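# Slide the label strip into the track above the jacks

## Task

Take the upright label strip out of its box and slide it into the track above the network jacks as far as its end stop, with the printed face outward; it must stay seated there on its own, not just because the robot is holding it.

## Robot and tools

Robot: two arms, left_arm and right_arm, on opposite sides of a table. Each has six revolute joints and a parallel two-finger gripper. Bases in the scene frame: left_arm at (-0.066, +0.458, +0.054) m, quat_wxyz (+0.741, 0, 0, -0.672); right_arm at (+0.098, -0.494, +0.072) m, quat_wxyz (+0.715, 0, 0, +0.699). The left arm is on the +y side. The names left and right are labels only and do not match image sides.

Frame: one shared scene frame. Origin at the table centre, +z up, table surface at z = +0.020 m. Positions are in metres, orientations are quaternions written w first (qw, qx, qy, qz). Gripper axes: fingers point along the gripper's +x, and close and open along its y. end_effector_position is the point midway between the finger pads, roughly 3 to 4 cm short of the fingertips. Reported hand positions can be a little wrong, more so at long reach.

Command row: always 16 numbers, even if one arm is idle. Order: left x, y, z, qw, qx, qy, qz, opening, then the same eight for the right arm. x, y, z and the quaternion are an absolute target pose for that gripper in the scene frame, not an offset. Opening runs from -1 to 1: +1 is fully open (0.088 m), empty fingers touch near -0.80, and values below that close no further. Closing fully takes at least about 0.5 s. To grasp, command an opening well below the measured grip_measured; the bigger the gap, the harder the squeeze (about 34 N per pad at most; fast closes hit harder).

Tools:
- execute_actions(actions): a list of actions; each action is a list of up to 15 rows, one per 1/30 s step; a short action repeats its final row until its 15 steps are done. An empty list just reports state and images. An action is rejected for both arms if any target lies over 0.6 m from that gripper's current position along any of its own axes; if the first action is malformed or fails this check, nothing in the call runs.
- move(target, speed, blocking): target is one 16-number row. Both grippers travel straight toward their poses and arrive together, taking 0.5 to 10 s (cut off at 10 s). speed is the top path speed in m/s, 0.002 to 0.5, default 0.25; rotation is capped at twice that in rad/s. Opening is applied when the move starts. No collision avoidance, for obstacles or the other arm. With blocking=false the result comes after 0.5 s while motion continues; use wait(0) to poll, and call wait or stop before sending new rows or moves.
- wait(seconds): 0 to 10; arms keep their last command; returns early if a running move finishes.
- stop(): brakes the running move; fingers keep moving.
- zoom_image(camera, region): region [x0, y0, x1, y1] in pixels, at most 504 by 504, from cam_head_left, cam_head_right, cam_high, cam_low, cam_left_wrist or cam_right_wrist (all 504x504).
- read_manual(section): licence texts only; moves nothing.
- finished_scene(scene): ends the current scene, given its number, after the last command is held. Irreversible; only call once the strip is seated and stays put without the robot.

Control behaviour: each step the commanded pose is clamped to within 70 mm and 16 degrees of the measured pose, and damped IK favours position over orientation. Distant targets may need several actions, and the arm stops at its last clamped pose, so resend the remainder. Friction can leave the gripper short or slightly tilted, and tiny moves may not happen; check position and orientation after each move and correct. To hold orientation, repeat the same quaternion every row rather than copying a drifted reported one. For an arm meant to stay still, resend its full last reported pose and desired opening each call.

Results: a state line per arm with pose and velocities; grip_measured (opening on the command scale, each gripper off by up to about 1 mm); Joint positions (last value is opening in metres); Hand target lines (the pose the controller now drives toward); camera images and any changed calibration. A move adds a move: line with its ending (done, off_target, moving, held, fault) and limits (paced = the pose was clipped; held = a check blocked steps, after which the arm may jump faster than speed), plus each gripper's distance to its pose. A pose unreachable line means the clearance check altered or blocked that arm's command.

Limits and hazards: joint ranges (rad) waist -3.054 to 3.054, shoulder 0.000 to 3.142, elbow 0.000 to 2.356, wrist pitch -1.571 to 1.571, wrist yaw -1.571 to 1.571, wrist roll -3.142 to 3.142. Load limits (N m): waist 18.2, shoulder 22.5, elbow 22.4, wrist pitch 5.92, wrist yaw 5.9, wrist roll 5.54, held weight included. Reaching one triggers a torque fault: the arm halts 10 s and drops the rest of the call. Faster contacts and targets set deeper past a contact push harder, so insert the strip slowly with a modest overshoot. Holding loads heats motors: MOTOR HOT from 50 °C, OVER-TEMPERATURE FAULT at 95 °C, and the arm may lose power and go limp if it does not cool. Keep the arms from hitting each other, never push anything off the table, avoid drops and slams. Brief tugs on the held part or nudges to loose objects can occur; re-check the grasp.

Cameras use OpenCV pinhole plus radial distortion; the given calibrations may be off by a few degrees and millimetres, and wrist cameras follow their hands.

Each tool is called after "Emit:" in YAML: its name, and indented under it one key for each argument.

## Session

Emit:
execute_actions:
  actions: []

Scene clock: 0.00 s.
left_arm: end_effector_position=(-0.0355, +0.1417, +0.3775) grip_measured=+1.000 end_effector_quat_wxyz=(+0.740, -0.017, -0.019, -0.672) end_effector_velocity=(+0.003, -0.001, -0.007) end_effector_angular_velocity=(+0.026, +0.012, +0.029) | right_arm: end_effector_position=(-0.0780, -0.2607, +0.1488) grip_measured=+0.991 end_effector_quat_wxyz=(+0.084, +0.448, +0.667, -0.590) end_effector_velocity=(+0.000, -0.002, +0.000) end_effector_angular_velocity=(-0.000, -0.001, +0.008)
Joint positions: left_arm=[ 0.     0.858  0.655  0.254  0.002 -0.     0.088] | right_arm=[ 0.531  1.148  0.387  0.035 -0.272 -2.192  0.088]
Joint velocities: left_arm=[-0.007  0.002 -0.002 -0.022 -0.037 -0.007  0.   ] | right_arm=[-0.002 -0.007 -0.002 -0.007 -0.007 -0.007  0.   ]
Motor temperatures (°C, as the motors report them): left_arm=[22 25 25 23 21 23] | right_arm=[20 28 23 23 23 21]
Heat: left arm: hottest shoulder 25 °C (+0.0 °C/min); right arm: hottest shoulder 28 °C (+0.0 °C/min).
Hand target (left_arm): -0.035, +0.142, +0.377; +0.740, -0.017, -0.019, -0.672
Hand target (right_arm): -0.078, -0.261, +0.149; +0.084, +0.448, +0.667, -0.590
camera_calibration (this result's frames):
cam_right_wrist: T_world_to_cam=[[-0.697418, 0.121317, 0.706321, -0.116803], [0.620154, 0.596124, 0.509947, 0.153413], [-0.35919, 0.793674, -0.490983, 0.32138], [0, 0, 0, 1]] pos_world=[-0.0611636, -0.332355, 0.16206]

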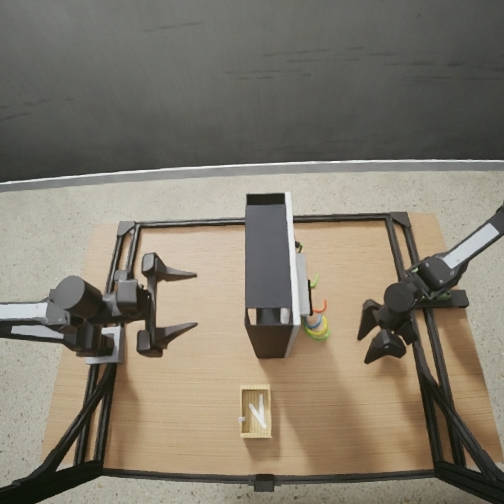

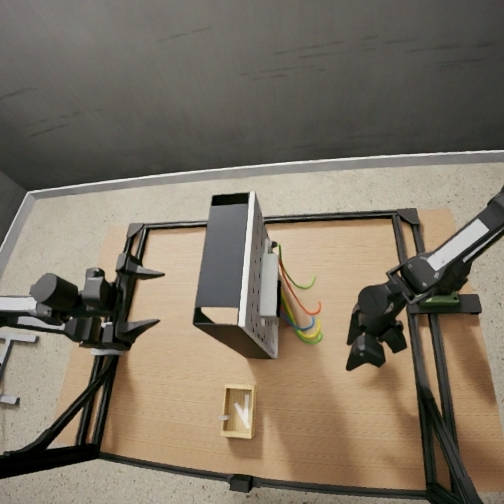

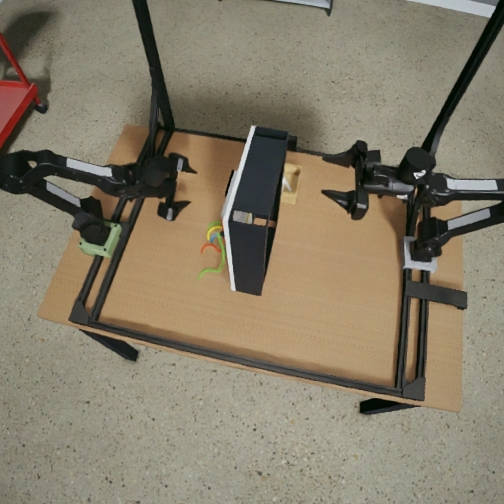

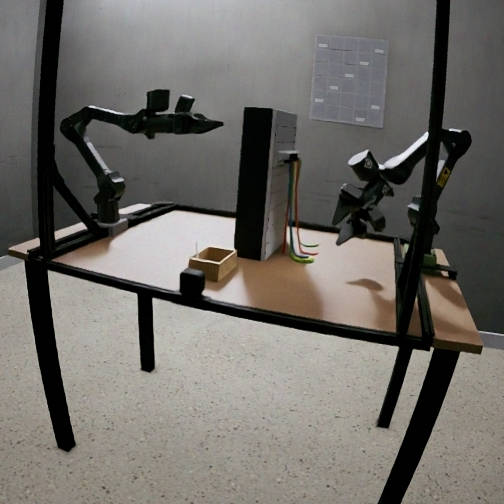

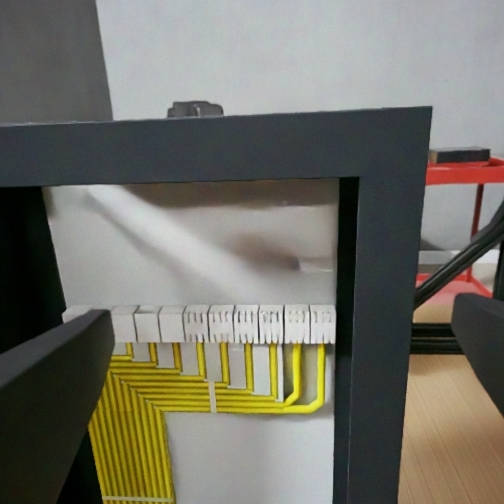

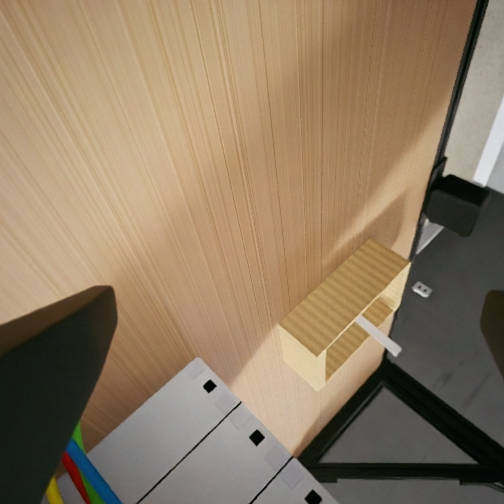

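Emit:
zoom_image:
  camera: "cam_right_wrist"
  region: [320,290,420,390]

Emit:
zoom_image:
  camera: "cam_head_left"
  region: [220,370,300,450]

Region (320, 290, 420, 390) of cam_right_wrist's 504x504 image, scaled by 5.040, with more detail than that image has.

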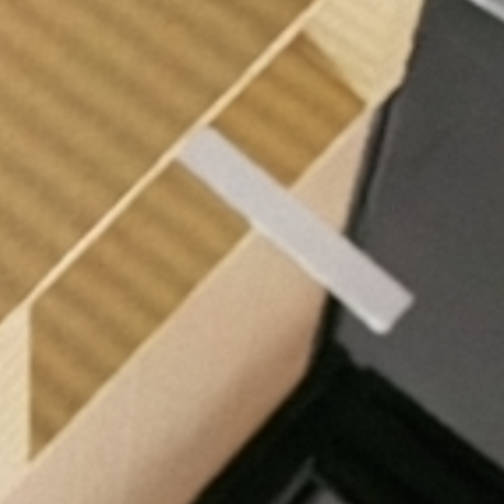

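Region (220, 370, 300, 450) of cam_head_left's 504x504 image, scaled by 6.300, with more detail than that image has.

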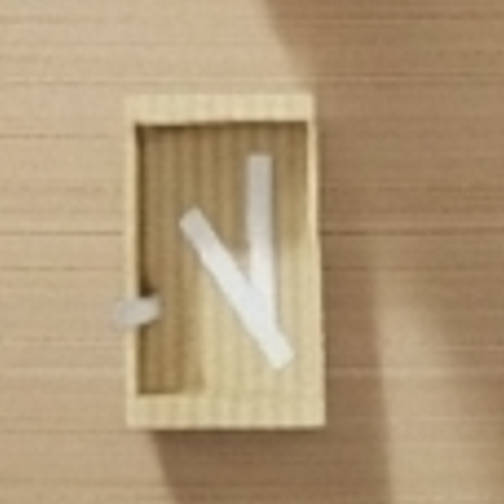

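Emit:
move:
  target: [-0.2,0.2,0.25,0.27,0.653,0.27,-0.653,0,-0.15,-0.2,0.2,0.0616,0.7044,0.7044,-0.0616,-0.3]

Emit:
move:
  target: [-0.249,0.052,0.15,0,0.707,0,-0.707,-0.2,-0.2,-0.08,0.17,0.0616,0.7044,0.7044,-0.0616,-0.3]

Scene clock: 16.90 s.
left_arm: end_effector_position=(-0.1986, +0.2011, +0.2478) grip_measured=+0.000 end_effector_quat_wxyz=(+0.275, +0.652, +0.274, -0.651) end_effector_velocity=(+0.000, +0.003, +0.004) end_effector_angular_velocity=(+0.003, -0.010, -0.000) | right_arm: end_effector_position=(-0.1472, -0.2010, +0.2004) grip_measured=-0.300 end_effector_quat_wxyz=(+0.059, +0.702, +0.707, -0.065) end_effector_velocity=(-0.004, +0.001, +0.001) end_effector_angular_velocity=(+0.012, -0.026, +0.018)
Joint positions: left_arm=[-0.575  1.649  1.59  -1.512 -0.002  0.297  0.039] | right_arm=[ 1.059  1.692  0.609  0.753  1.003 -2.85   0.024]
Joint velocities: left_arm=[-0.007 -0.002  0.012 -0.022 -0.007 -0.007 -0.   ] | right_arm=[ 0.002  0.012  0.002  0.037 -0.007 -0.051  0.   ]
Motor temperatures (°C, as the motors report them): left_arm=[22 25 28 25 21 23] | right_arm=[20 28 25 25 23 21]
Heat: left arm: hottest elbow 28 °C (+10.7 °C/min); right arm: hottest shoulder 28 °C (+0.0 °C/min).
Hand target (left_arm): -0.201, +0.200, +0.248; +0.270, +0.653, +0.272, -0.654
Hand target (right_arm): -0.150, -0.200, +0.200; +0.060, +0.703, +0.706, -0.062
Off the commanded pose (left_arm): 0.003 m, 1 deg.
Off the commanded pose (right_arm): 0.003 m, 1 deg.
move: done
camera_calibration (this result's frames):
cam_left_wrist: T_world_to_cam=[[-0.679813, 0.733243, 0.0144667, -0.273971], [0.692852, 0.635648, 0.340452, -0.0464745], [0.240438, 0.241467, -0.940151, 0.305198], [0, 0, 0, 1]] pos_world=[-0.22743, 0.156734, 0.306717]
cam_right_wrist: T_world_to_cam=[[-0.999609, 0.0124037, 0.0250477, -0.138556], [0.0215982, -0.226031, 0.973881, -0.211866], [0.0177413, 0.974041, 0.225675, 0.222656], [0, 0, 0, 1]] pos_world=[-0.137876, -0.263046, 0.159555]

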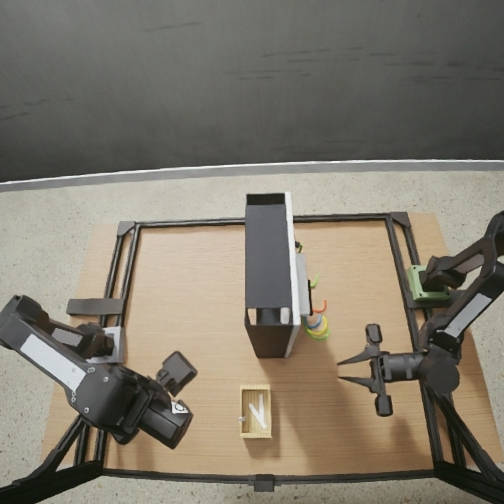

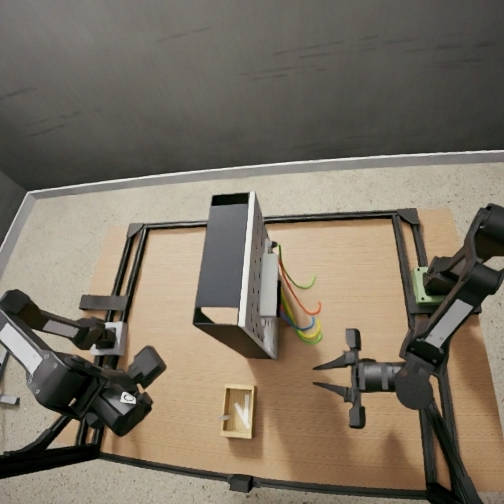

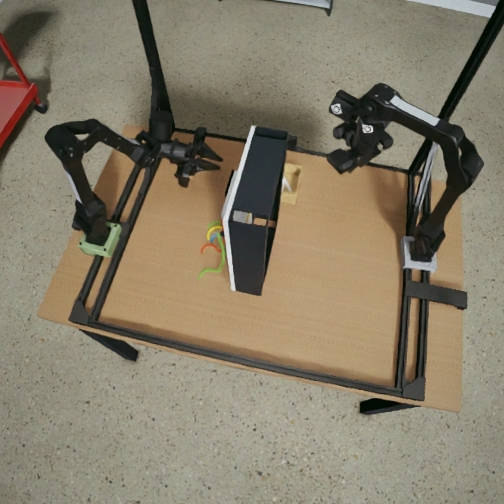

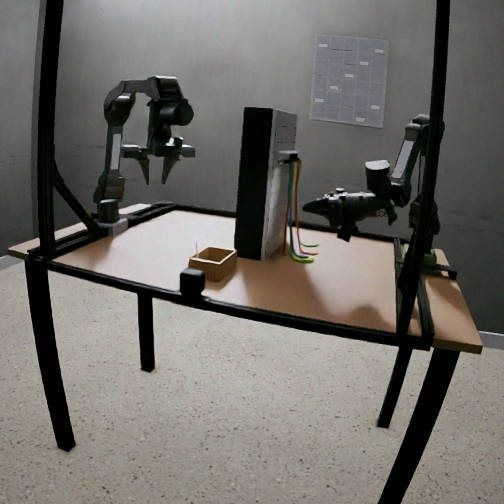

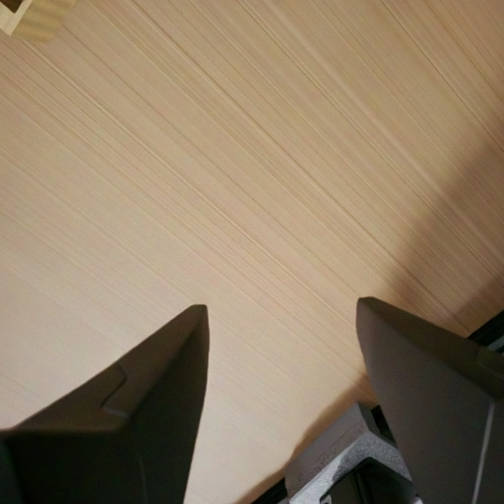

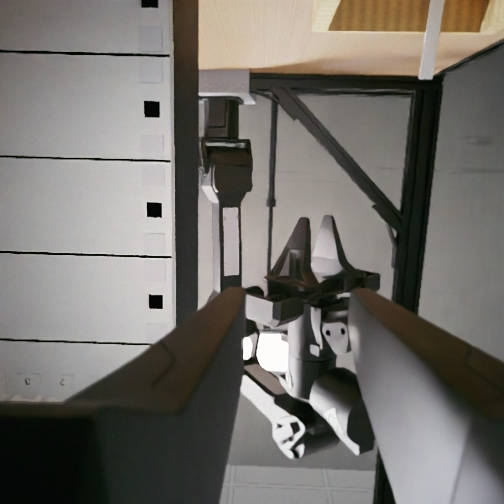

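Scene clock: 19.07 s.
left_arm: end_effector_position=(-0.2487, +0.0548, +0.1515) grip_measured=-0.200 end_effector_quat_wxyz=(+0.003, +0.707, -0.000, -0.707) end_effector_velocity=(+0.001, +0.001, -0.005) end_effector_angular_velocity=(+0.006, -0.027, +0.000) | right_arm: end_effector_position=(-0.1984, -0.0828, +0.1747) grip_measured=-0.300 end_effector_quat_wxyz=(+0.057, +0.706, +0.703, -0.061) end_effector_velocity=(-0.002, +0.000, -0.004) end_effector_angular_velocity=(-0.012, -0.013, +0.020)
Joint positions: left_arm=[-0.524  2.267  2.065 -1.365 -0.002  1.142  0.029] | right_arm=[ 0.87   2.12   1.066  0.803  0.834 -2.948  0.024]
Joint velocities: left_arm=[-0.007  0.012  0.002 -0.007 -0.022 -0.007 -0.   ] | right_arm=[-0.002  0.002 -0.002 -0.007 -0.022 -0.007 -0.   ]
Motor temperatures (°C, as the motors report them): left_arm=[22 26 28 25 21 23] | right_arm=[20 28 25 25 23 21]
Heat: left arm: hottest elbow 28 °C (+9.4 °C/min); right arm: hottest shoulder 28 °C (+0.0 °C/min).
Hand target (left_arm): -0.249, +0.052, +0.149; +0.000, +0.707, -0.000, -0.707
Hand target (right_arm): -0.200, -0.080, +0.171; +0.061, +0.705, +0.704, -0.061
Off the commanded pose (left_arm): 0.003 m, 0 deg.
Off the commanded pose (right_arm): 0.006 m, 1 deg.
move: done
camera_calibration (this result's frames):
cam_left_wrist: T_world_to_cam=[[0.0454679, 0.998894, 0.011951, -0.0331743], [0.939255, -0.0468212, 0.340012, 0.212694], [0.340196, -0.00423465, -0.940345, 0.300327], [0, 0, 0, 1]] pos_world=[-0.300435, 0.0443679, 0.210489]
cam_right_wrist: T_world_to_cam=[[-0.99949, 0.0234795, 0.0216632, -0.189068], [0.0155777, -0.233829, 0.972153, -0.160585], [0.0278912, 0.971994, 0.233344, 0.114669], [0, 0, 0, 1]] pos_world=[-0.189669, -0.144568, 0.133451]

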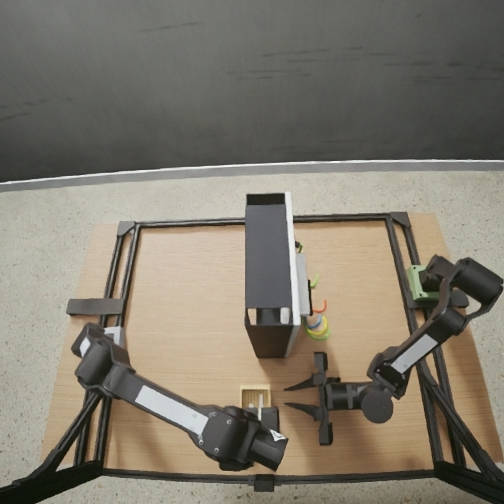

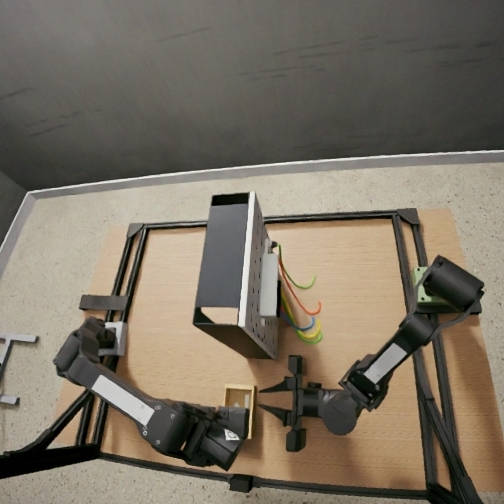

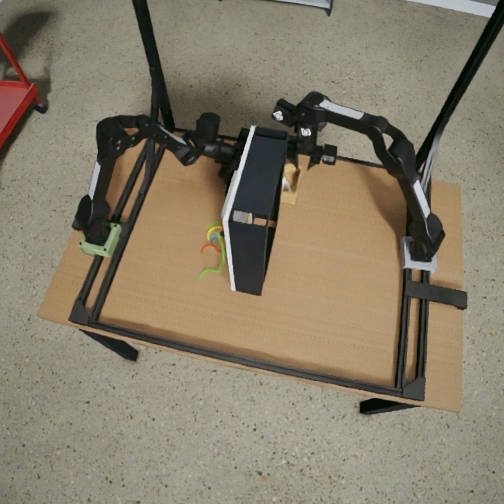

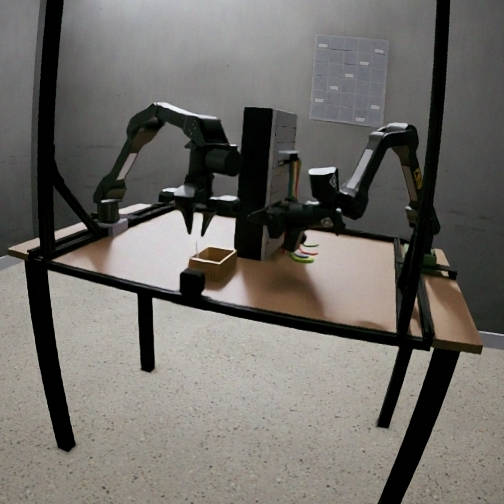

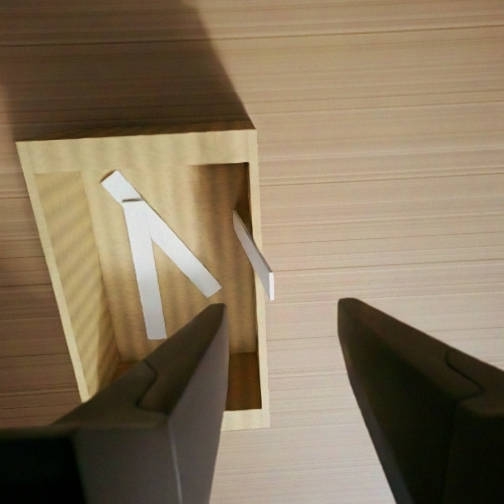

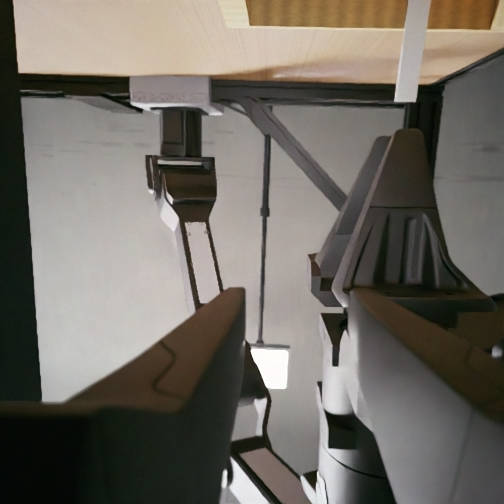

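Emit:
move:
  target: [-0.25,0.049,0.119,0,0.707,0,-0.707,-0.4,-0.22,-0.12,0.17,0.0616,0.7044,0.7044,-0.0616,-0.3]
  speed: 0.05

Scene clock: 24.17 s.
left_arm: end_effector_position=(-0.2520, +0.0476, +0.1265) grip_measured=-0.400 end_effector_quat_wxyz=(+0.007, +0.705, -0.006, -0.709) end_effector_velocity=(+0.002, -0.001, -0.001) end_effector_angular_velocity=(-0.011, -0.019, +0.005) | right_arm: end_effector_position=(-0.2224, -0.1177, +0.1674) grip_measured=-0.300 end_effector_quat_wxyz=(+0.063, +0.703, +0.706, -0.062) end_effector_velocity=(+0.007, +0.002, +0.000) end_effector_angular_velocity=(+0.001, -0.002, -0.030)
Joint positions: left_arm=[-0.524  2.29   2.005 -1.266 -0.002  1.143  0.019] | right_arm=[ 0.974  2.121  1.05   0.774  0.926 -2.904  0.024]
Joint velocities: left_arm=[-0.002 -0.002 -0.007  0.007 -0.022 -0.007 -0.   ] | right_arm=[-0.007 -0.002 -0.002 -0.007  0.022  0.007 -0.   ]
Motor temperatures (°C, as the motors report them): left_arm=[22 28 29 25 21 23] | right_arm=[20 29 25 25 23 21]
Heat: left arm: hottest elbow 29 °C (+9.9 °C/min); right arm: hottest shoulder 29 °C (+2.5 °C/min).
Hand target (left_arm): -0.250, +0.049, +0.119; -0.000, +0.707, +0.000, -0.707
Hand target (right_arm): -0.220, -0.120, +0.170; +0.062, +0.704, +0.704, -0.062
Off the commanded pose (left_arm): 0.008 m, 1 deg.
Off the commanded pose (right_arm): 0.004 m, 0 deg.
move: done
camera_calibration (this result's frames):
cam_left_wrist: T_world_to_cam=[[0.0462669, 0.998926, -0.00243388, -0.0235109], [0.941513, -0.0427933, 0.334248, 0.225076], [0.333785, -0.0177561, -0.942482, 0.277261], [0, 0, 0, 1]] pos_world=[-0.30337, 0.0380405, 0.186025]
cam_right_wrist: T_world_to_cam=[[-0.999805, 0.0144231, 0.013486, -0.211795], [0.00989819, -0.224889, 0.974334, -0.161856], [0.0170857, 0.974278, 0.224702, 0.150361], [0, 0, 0, 1]] pos_world=[-0.212721, -0.179838, 0.126772]

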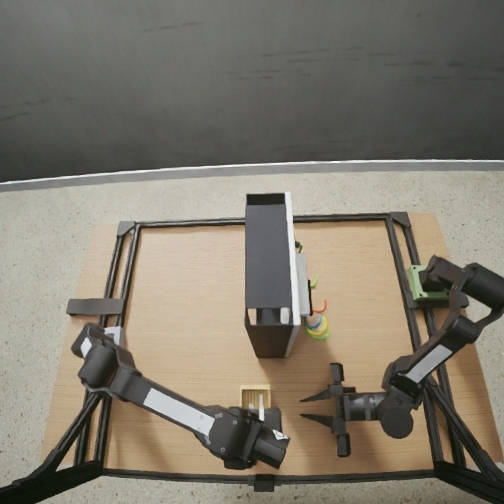

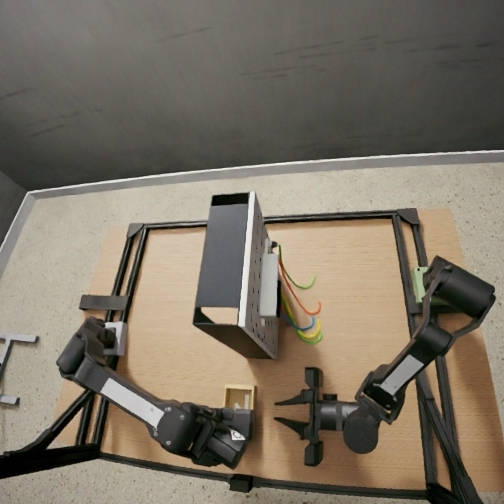

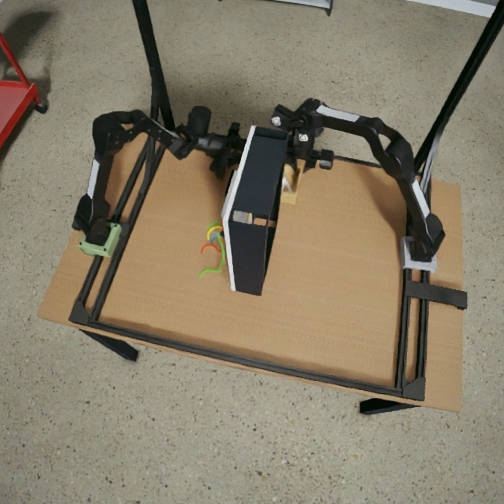

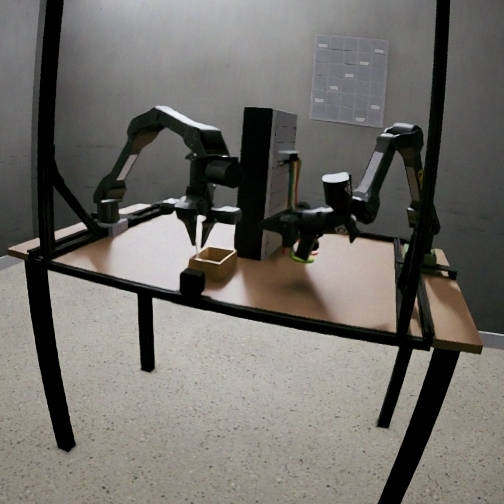

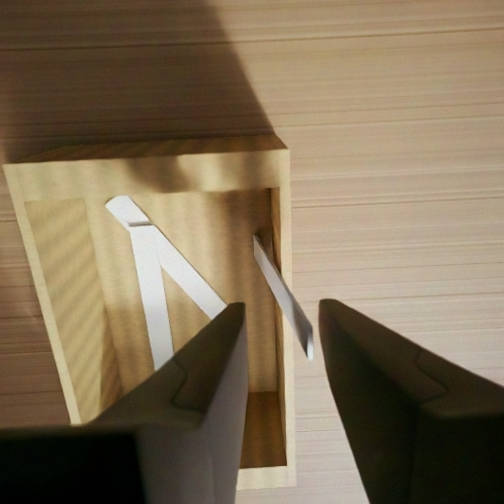

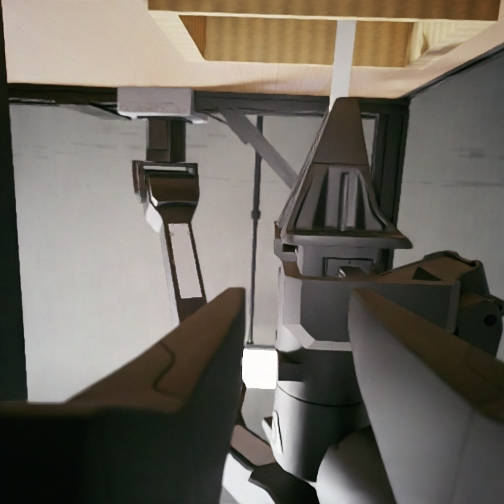

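Emit:
execute_actions:
  actions:
    - [[-0.247,0.051,0.113,0,0.707,0,-0.707,-0.45,-0.22,-0.12,0.17,0.0616,0.7044,0.7044,-0.0616,-0.3]]
    - [[-0.247,0.051,0.113,0,0.707,0,-0.707,-0.68,-0.22,-0.12,0.17,0.0616,0.7044,0.7044,-0.0616,-0.3]]
    - [[-0.247,0.051,0.113,0,0.707,0,-0.707,-0.9,-0.22,-0.12,0.17,0.0616,0.7044,0.7044,-0.0616,-0.3]]

Emit:
move:
  target: [-0.247,0.055,0.195,0,0.707,0,-0.707,-0.9,-0.22,-0.12,0.17,0.0616,0.7044,0.7044,-0.0616,-0.3]
  speed: 0.08

Scene clock: 36.87 s.
left_arm: end_effector_position=(-0.2487, +0.0496, +0.1153) grip_measured=-0.780 end_effector_quat_wxyz=(+0.004, +0.706, -0.002, -0.708) end_effector_velocity=(+0.001, +0.002, +0.000) end_effector_angular_velocity=(+0.004, -0.010, +0.005) | right_arm: end_effector_position=(-0.2221, -0.1178, +0.1676) grip_measured=-0.300 end_effector_quat_wxyz=(+0.063, +0.703, +0.706, -0.062) end_effector_velocity=(-0.000, +0.001, +0.003) end_effector_angular_velocity=(-0.000, +0.010, +0.003)
Joint positions: left_arm=[-0.519  2.29   1.961 -1.233 -0.002  1.147  0.001] | right_arm=[ 0.974  2.12   1.049  0.774  0.927 -2.903  0.024]
Joint velocities: left_arm=[-0.002 -0.002 -0.002 -0.007 -0.007 -0.007 -0.   ] | right_arm=[-0.002 -0.007  0.002 -0.007 -0.007  0.007 -0.   ]
Motor temperatures (°C, as the motors report them): left_arm=[22 32 28 24 21 23] | right_arm=[20 33 25 26 23 21]
Heat: left arm: hottest shoulder 32 °C (+11.4 °C/min); right arm: hottest shoulder 33 °C (+8.1 °C/min).
Hand target (left_arm): -0.247, +0.051, +0.113; -0.000, +0.707, +0.000, -0.707
Hand target (right_arm): -0.220, -0.120, +0.170; +0.062, +0.705, +0.704, -0.062
Off the commanded pose (left_arm): 0.003 m, 0 deg.
Off the commanded pose (right_arm): 0.004 m, 0 deg.
camera_calibration (this result's frames):
cam_left_wrist: T_world_to_cam=[[0.0458717, 0.998914, 0.00818921, -0.0269904], [0.939928, -0.0459362, 0.338267, 0.225079], [0.338276, -0.00781962, -0.941015, 0.266049], [0, 0, 0, 1]] pos_world=[-0.300318, 0.0393807, 0.17444]
cam_right_wrist: T_world_to_cam=[[-0.999779, 0.0156475, 0.0140466, -0.211492], [0.0101641, -0.225164, 0.974268, -0.162037], [0.0184077, 0.974195, 0.224955, 0.1506], [0, 0, 0, 1]] pos_world=[-0.212571, -0.17989, 0.12696]

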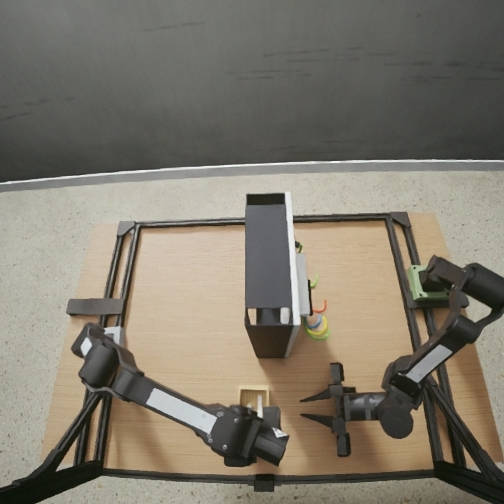

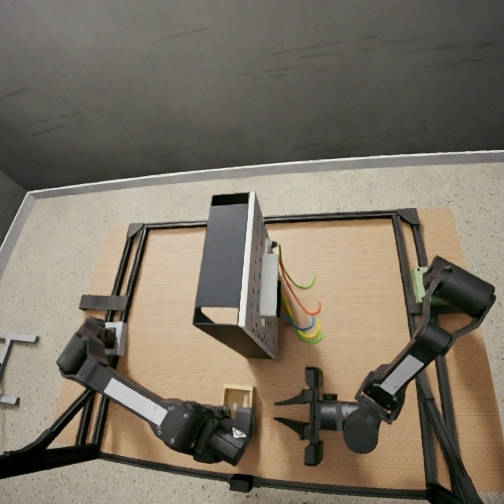

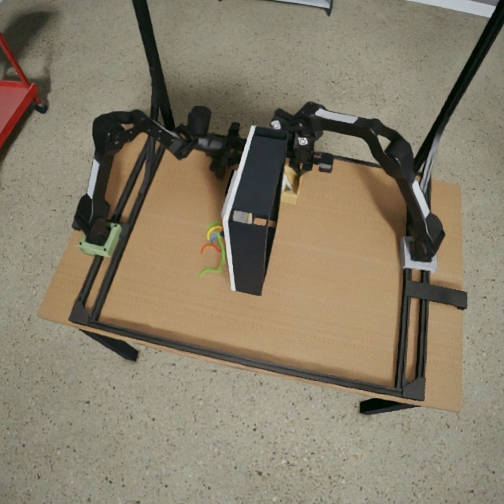

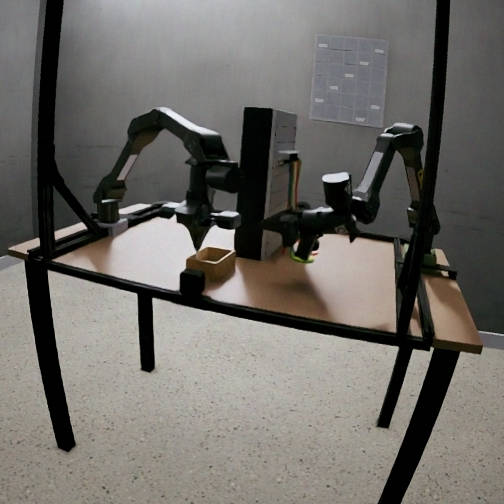

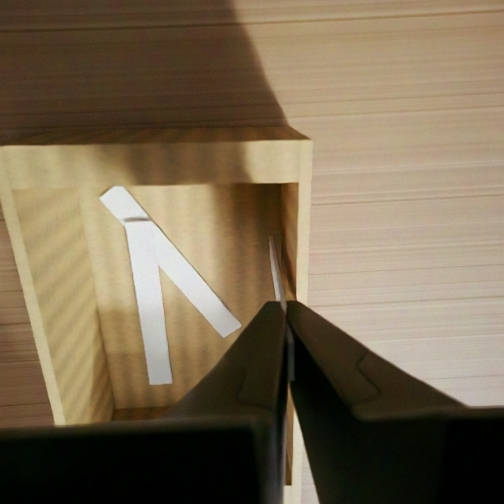

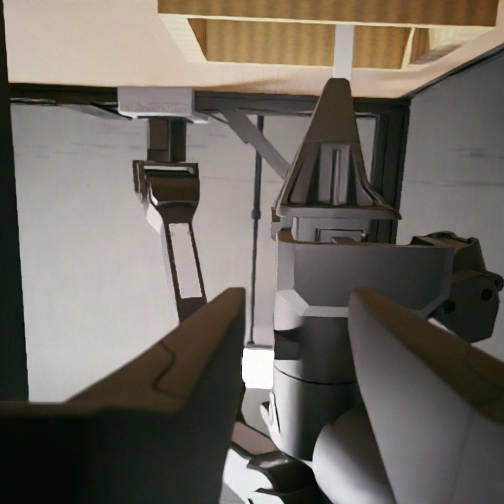

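Scene clock: 38.30 s.
left_arm: end_effector_position=(-0.2457, +0.0562, +0.1967) grip_measured=-0.780 end_effector_quat_wxyz=(+0.002, +0.707, +0.000, -0.707) end_effector_velocity=(-0.002, +0.000, +0.007) end_effector_angular_velocity=(-0.013, +0.014, +0.005) | right_arm: end_effector_position=(-0.2221, -0.1178, +0.1677) grip_measured=-0.300 end_effector_quat_wxyz=(+0.063, +0.703, +0.706, -0.062) end_effector_velocity=(+0.001, +0.000, -0.001) end_effector_angular_velocity=(-0.006, +0.002, +0.003)
Joint positions: left_arm=[-0.519  2.29   2.286 -1.564 -0.002  1.147  0.001] | right_arm=[ 0.974  2.12   1.049  0.774  0.927 -2.903  0.024]
Joint velocities: left_arm=[-0.002 -0.007  0.017 -0.007  0.007 -0.007 -0.   ] | right_arm=[-0.002 -0.002 -0.002 -0.007 -0.007  0.007 -0.   ]
Motor temperatures (°C, as the motors report them): left_arm=[22 33 29 24 21 23] | right_arm=[20 33 25 26 23 21]
Heat: left arm: hottest shoulder 33 °C (+12.5 °C/min); right arm: hottest shoulder 33 °C (+7.8 °C/min).
Hand target (left_arm): -0.247, +0.055, +0.195; +0.000, +0.707, -0.000, -0.707
Hand target (right_arm): -0.220, -0.120, +0.170; +0.061, +0.704, +0.704, -0.062
Off the commanded pose (left_arm): 0.002 m, 0 deg.
Off the commanded pose (right_arm): 0.004 m, 0 deg.
joint sent to its limit (left arm) — the command would take joint 4 (wrist pitch) past its lower limit, so that joint was sent only as far as its limit.
move: done
camera_calibration (this result's frames):
cam_left_wrist: T_world_to_cam=[[0.0458442, 0.998852, 0.0138682, -0.0355694], [0.939082, -0.0478264, 0.340349, 0.194536], [0.340622, -0.00257971, -0.940197, 0.341808], [0, 0, 0, 1]] pos_world=[-0.297482, 0.0457143, 0.25565]
cam_right_wrist: T_world_to_cam=[[-0.999774, 0.0156444, 0.0143607, -0.21149], [0.0104669, -0.22538, 0.974215, -0.162103], [0.0184776, 0.974145, 0.225165, 0.150588], [0, 0, 0, 1]] pos_world=[-0.212528, -0.17992, 0.127054]

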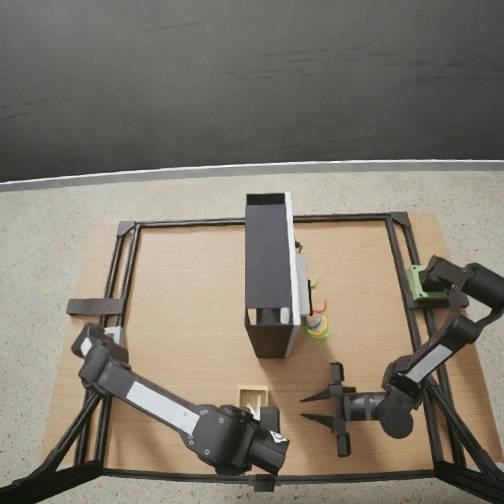

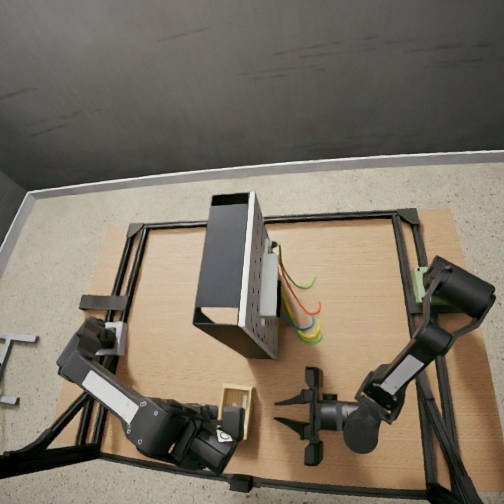

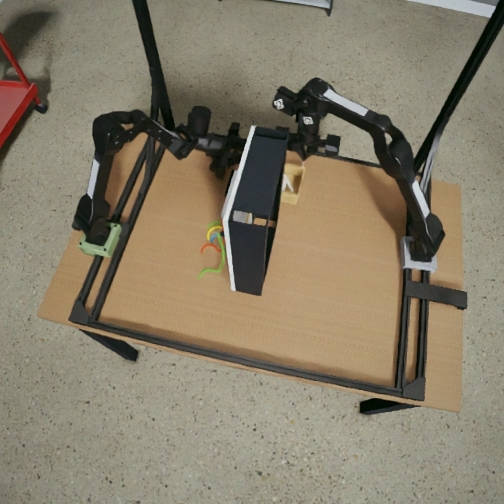

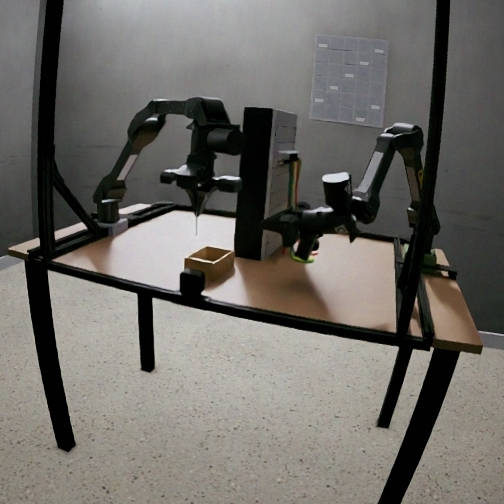

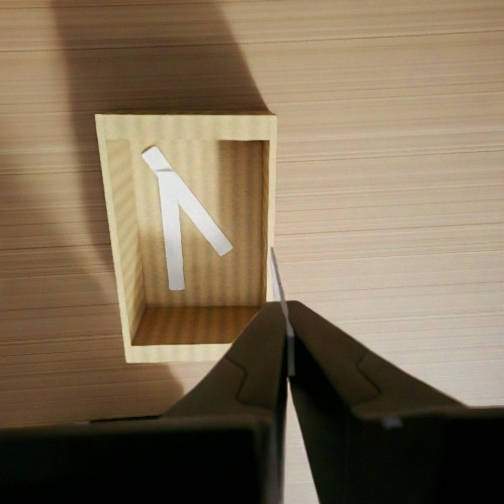

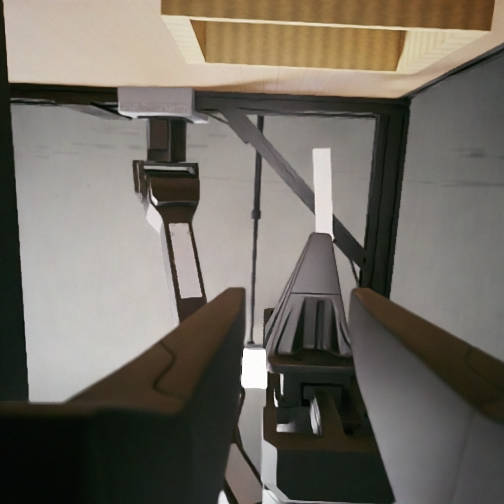

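Emit:
move:
  target: [-0.235,0.06,0.22,0.579,0.406,0.406,-0.579,-1,-0.225,-0.1,0.18,0.0616,0.7044,0.7044,-0.0616,-0.2]
  speed: 0.4

Emit:
move:
  target: [-0.23,0.05,0.24,0.696,-0.123,0.696,-0.123,-1,-0.232,-0.03,0.183,0.0616,0.7044,0.7044,-0.0616,-0.2]
  speed: 0.4

Emit:
zoom_image:
  camera: "cam_low"
  region: [170,150,290,250]

Scene clock: 48.03 s.
left_arm: end_effector_position=(-0.2355, +0.0572, +0.2181) grip_measured=-0.780 end_effector_quat_wxyz=(+0.576, +0.409, +0.407, -0.579) end_effector_velocity=(-0.001, +0.002, -0.002) end_effector_angular_velocity=(+0.014, +0.008, +0.016) | right_arm: end_effector_position=(-0.2230, -0.1026, +0.1785) grip_measured=-0.200 end_effector_quat_wxyz=(+0.063, +0.706, +0.703, -0.061) end_effector_velocity=(+0.003, +0.000, -0.001) end_effector_angular_velocity=(-0.003, +0.000, -0.011)
Joint positions: left_arm=[-0.548  1.946  1.791 -1.105 -0.145 -0.422  0.001] | right_arm=[ 0.947  2.119  1.107  0.723  0.908 -2.914  0.029]
Joint velocities: left_arm=[-0.002  0.002 -0.002 -0.007  0.007 -0.022 -0.   ] | right_arm=[-0.002 -0.002 -0.002 -0.007  0.007  0.007 -0.   ]
Motor temperatures (°C, as the motors report them): left_arm=[22 37 29 24 21 23] | right_arm=[20 35 25 26 23 21]
Heat: left arm: hottest shoulder 37 °C (+15.0 °C/min); right arm: hottest shoulder 35 °C (+8.7 °C/min).
Hand target (left_arm): -0.235, +0.060, +0.220; +0.579, +0.406, +0.406, -0.579
Hand target (right_arm): -0.225, -0.100, +0.180; +0.062, +0.704, +0.704, -0.061
Off the commanded pose (left_arm): 0.003 m, 0 deg.
Off the commanded pose (right_arm): 0.004 m, 0 deg.
move: done
camera_calibration (this result's frames):
cam_left_wrist: T_world_to_cam=[[-0.998398, 0.0565609, -0.00133937, -0.226028], [0.0565522, 0.998382, 0.00587054, -0.0170163], [0.00166924, 0.00578539, -0.999982, 0.291165], [0, 0, 0, 1]] pos_world=[-0.225189, 0.0280886, 0.290957]
cam_right_wrist: T_world_to_cam=[[-0.99965, 0.0232894, 0.0125711, -0.211646], [0.00700326, -0.225288, 0.974267, -0.169955], [0.0255222, 0.974014, 0.225046, 0.134886], [0, 0, 0, 1]] pos_world=[-0.213824, -0.16474, 0.137887]

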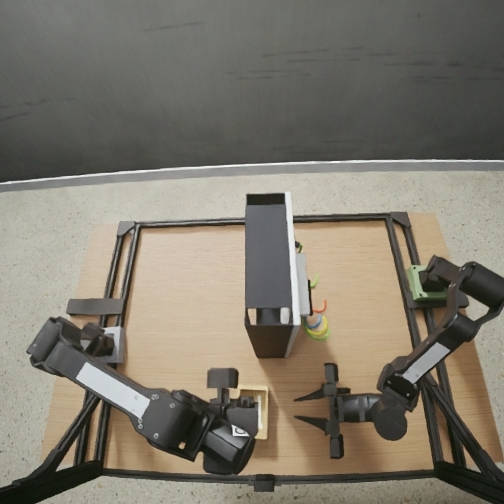

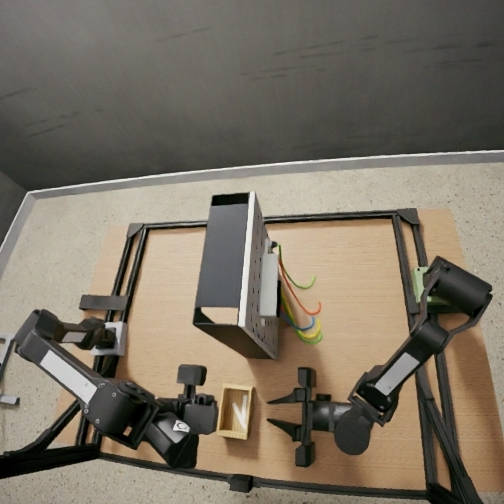

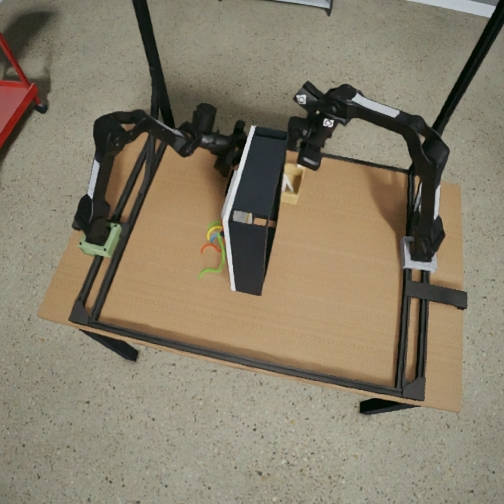

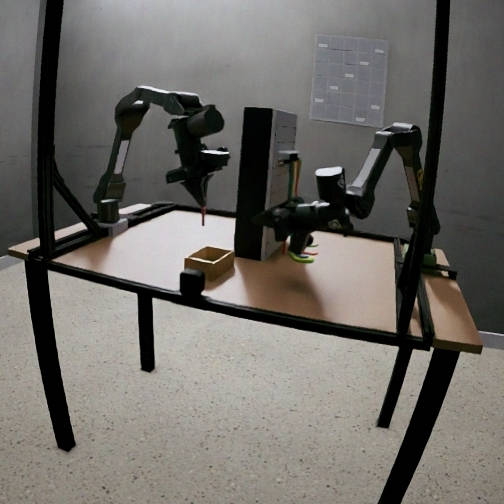

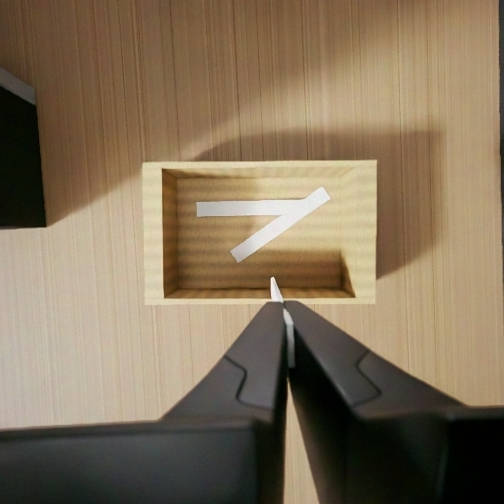

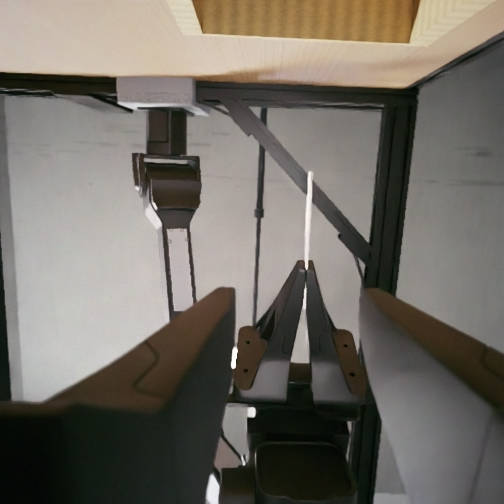

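Scene clock: 50.53 s.
left_arm: end_effector_position=(-0.2299, +0.0528, +0.2408) grip_measured=-0.780 end_effector_quat_wxyz=(+0.697, -0.120, +0.696, -0.127) end_effector_velocity=(+0.000, +0.001, -0.001) end_effector_angular_velocity=(+0.004, -0.002, +0.021) | right_arm: end_effector_position=(-0.2303, -0.0328, +0.1885) grip_measured=-0.200 end_effector_quat_wxyz=(+0.057, +0.706, +0.703, -0.062) end_effector_velocity=(-0.000, +0.001, +0.001) end_effector_angular_velocity=(-0.003, +0.007, +0.003)
Joint positions: left_arm=[-0.532  1.958  1.895 -1.187 -0.145 -1.971  0.001] | right_arm=[ 0.834  2.249  1.37   0.638  0.8   -2.96   0.029]
Joint velocities: left_arm=[-0.002  0.002  0.002 -0.007 -0.007 -0.022 -0.   ] | right_arm=[-0.002 -0.002  0.002 -0.007 -0.007  0.007 -0.   ]
Motor temperatures (°C, as the motors report them): left_arm=[22 37 29 24 21 23] | right_arm=[20 35 25 26 23 21]
Heat: left arm: hottest shoulder 37 °C (+14.2 °C/min); right arm: hottest shoulder 35 °C (+8.3 °C/min).
Hand target (left_arm): -0.230, +0.050, +0.240; +0.696, -0.123, +0.696, -0.123
Hand target (right_arm): -0.232, -0.030, +0.183; +0.061, +0.704, +0.704, -0.061
Off the commanded pose (left_arm): 0.003 m, 1 deg.
Off the commanded pose (right_arm): 0.006 m, 1 deg.
move: done
camera_calibration (this result's frames):
cam_left_wrist: T_world_to_cam=[[-0.0583623, -0.931791, 0.358274, -0.0384268], [-0.938604, 0.173455, 0.298222, -0.268697], [-0.340025, -0.318872, -0.884705, 0.224767], [0, 0, 0, 1]] pos_world=[-0.178016, 0.082473, 0.292751]
cam_right_wrist: T_world_to_cam=[[-0.999476, 0.0236375, 0.0221032, -0.222525], [0.0159717, -0.233727, 0.972171, -0.161752], [0.0281458, 0.972015, 0.233227, 0.0638816], [0, 0, 0, 1]] pos_world=[-0.221623, -0.0946397, 0.14727]

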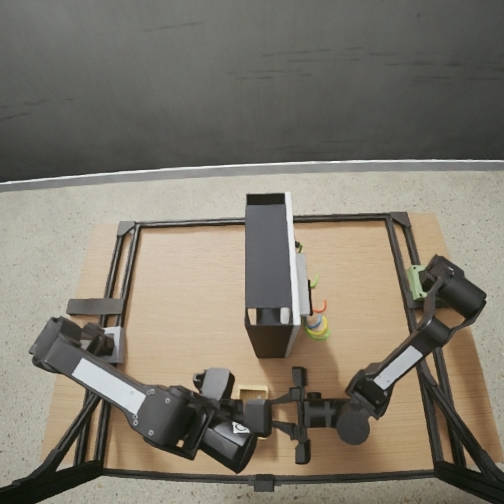

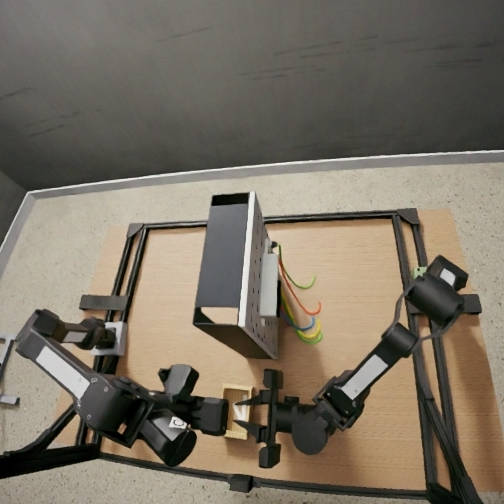

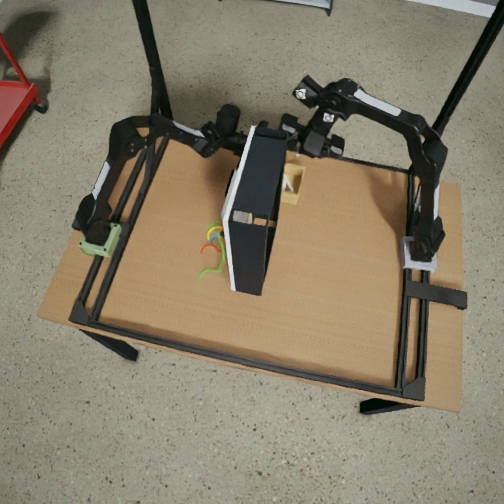

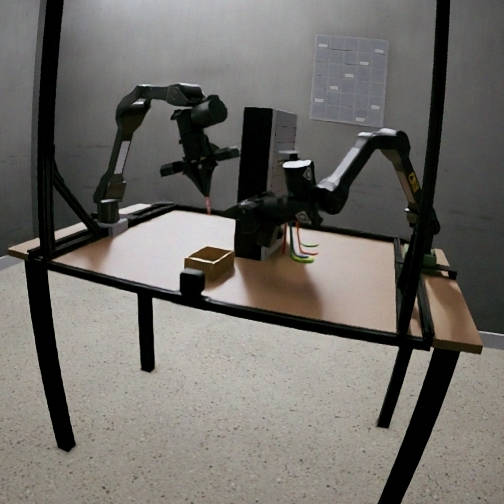

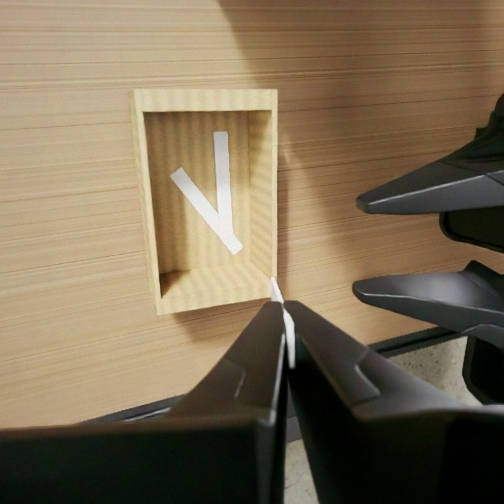

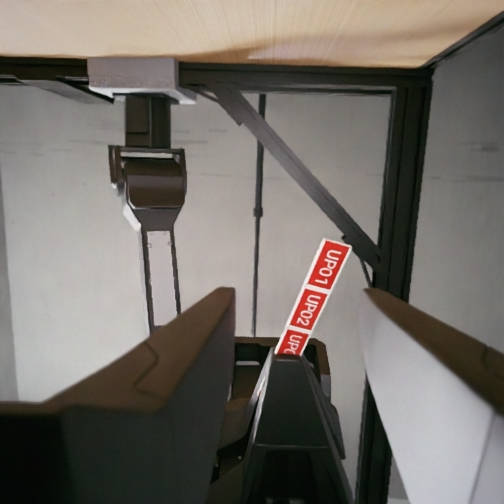

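Region (170, 150, 290, 250) of cam_low's 504x504 image, scaled by 4.200, with more detail than that image has.

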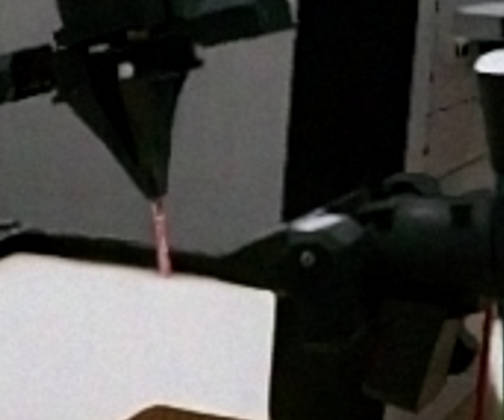

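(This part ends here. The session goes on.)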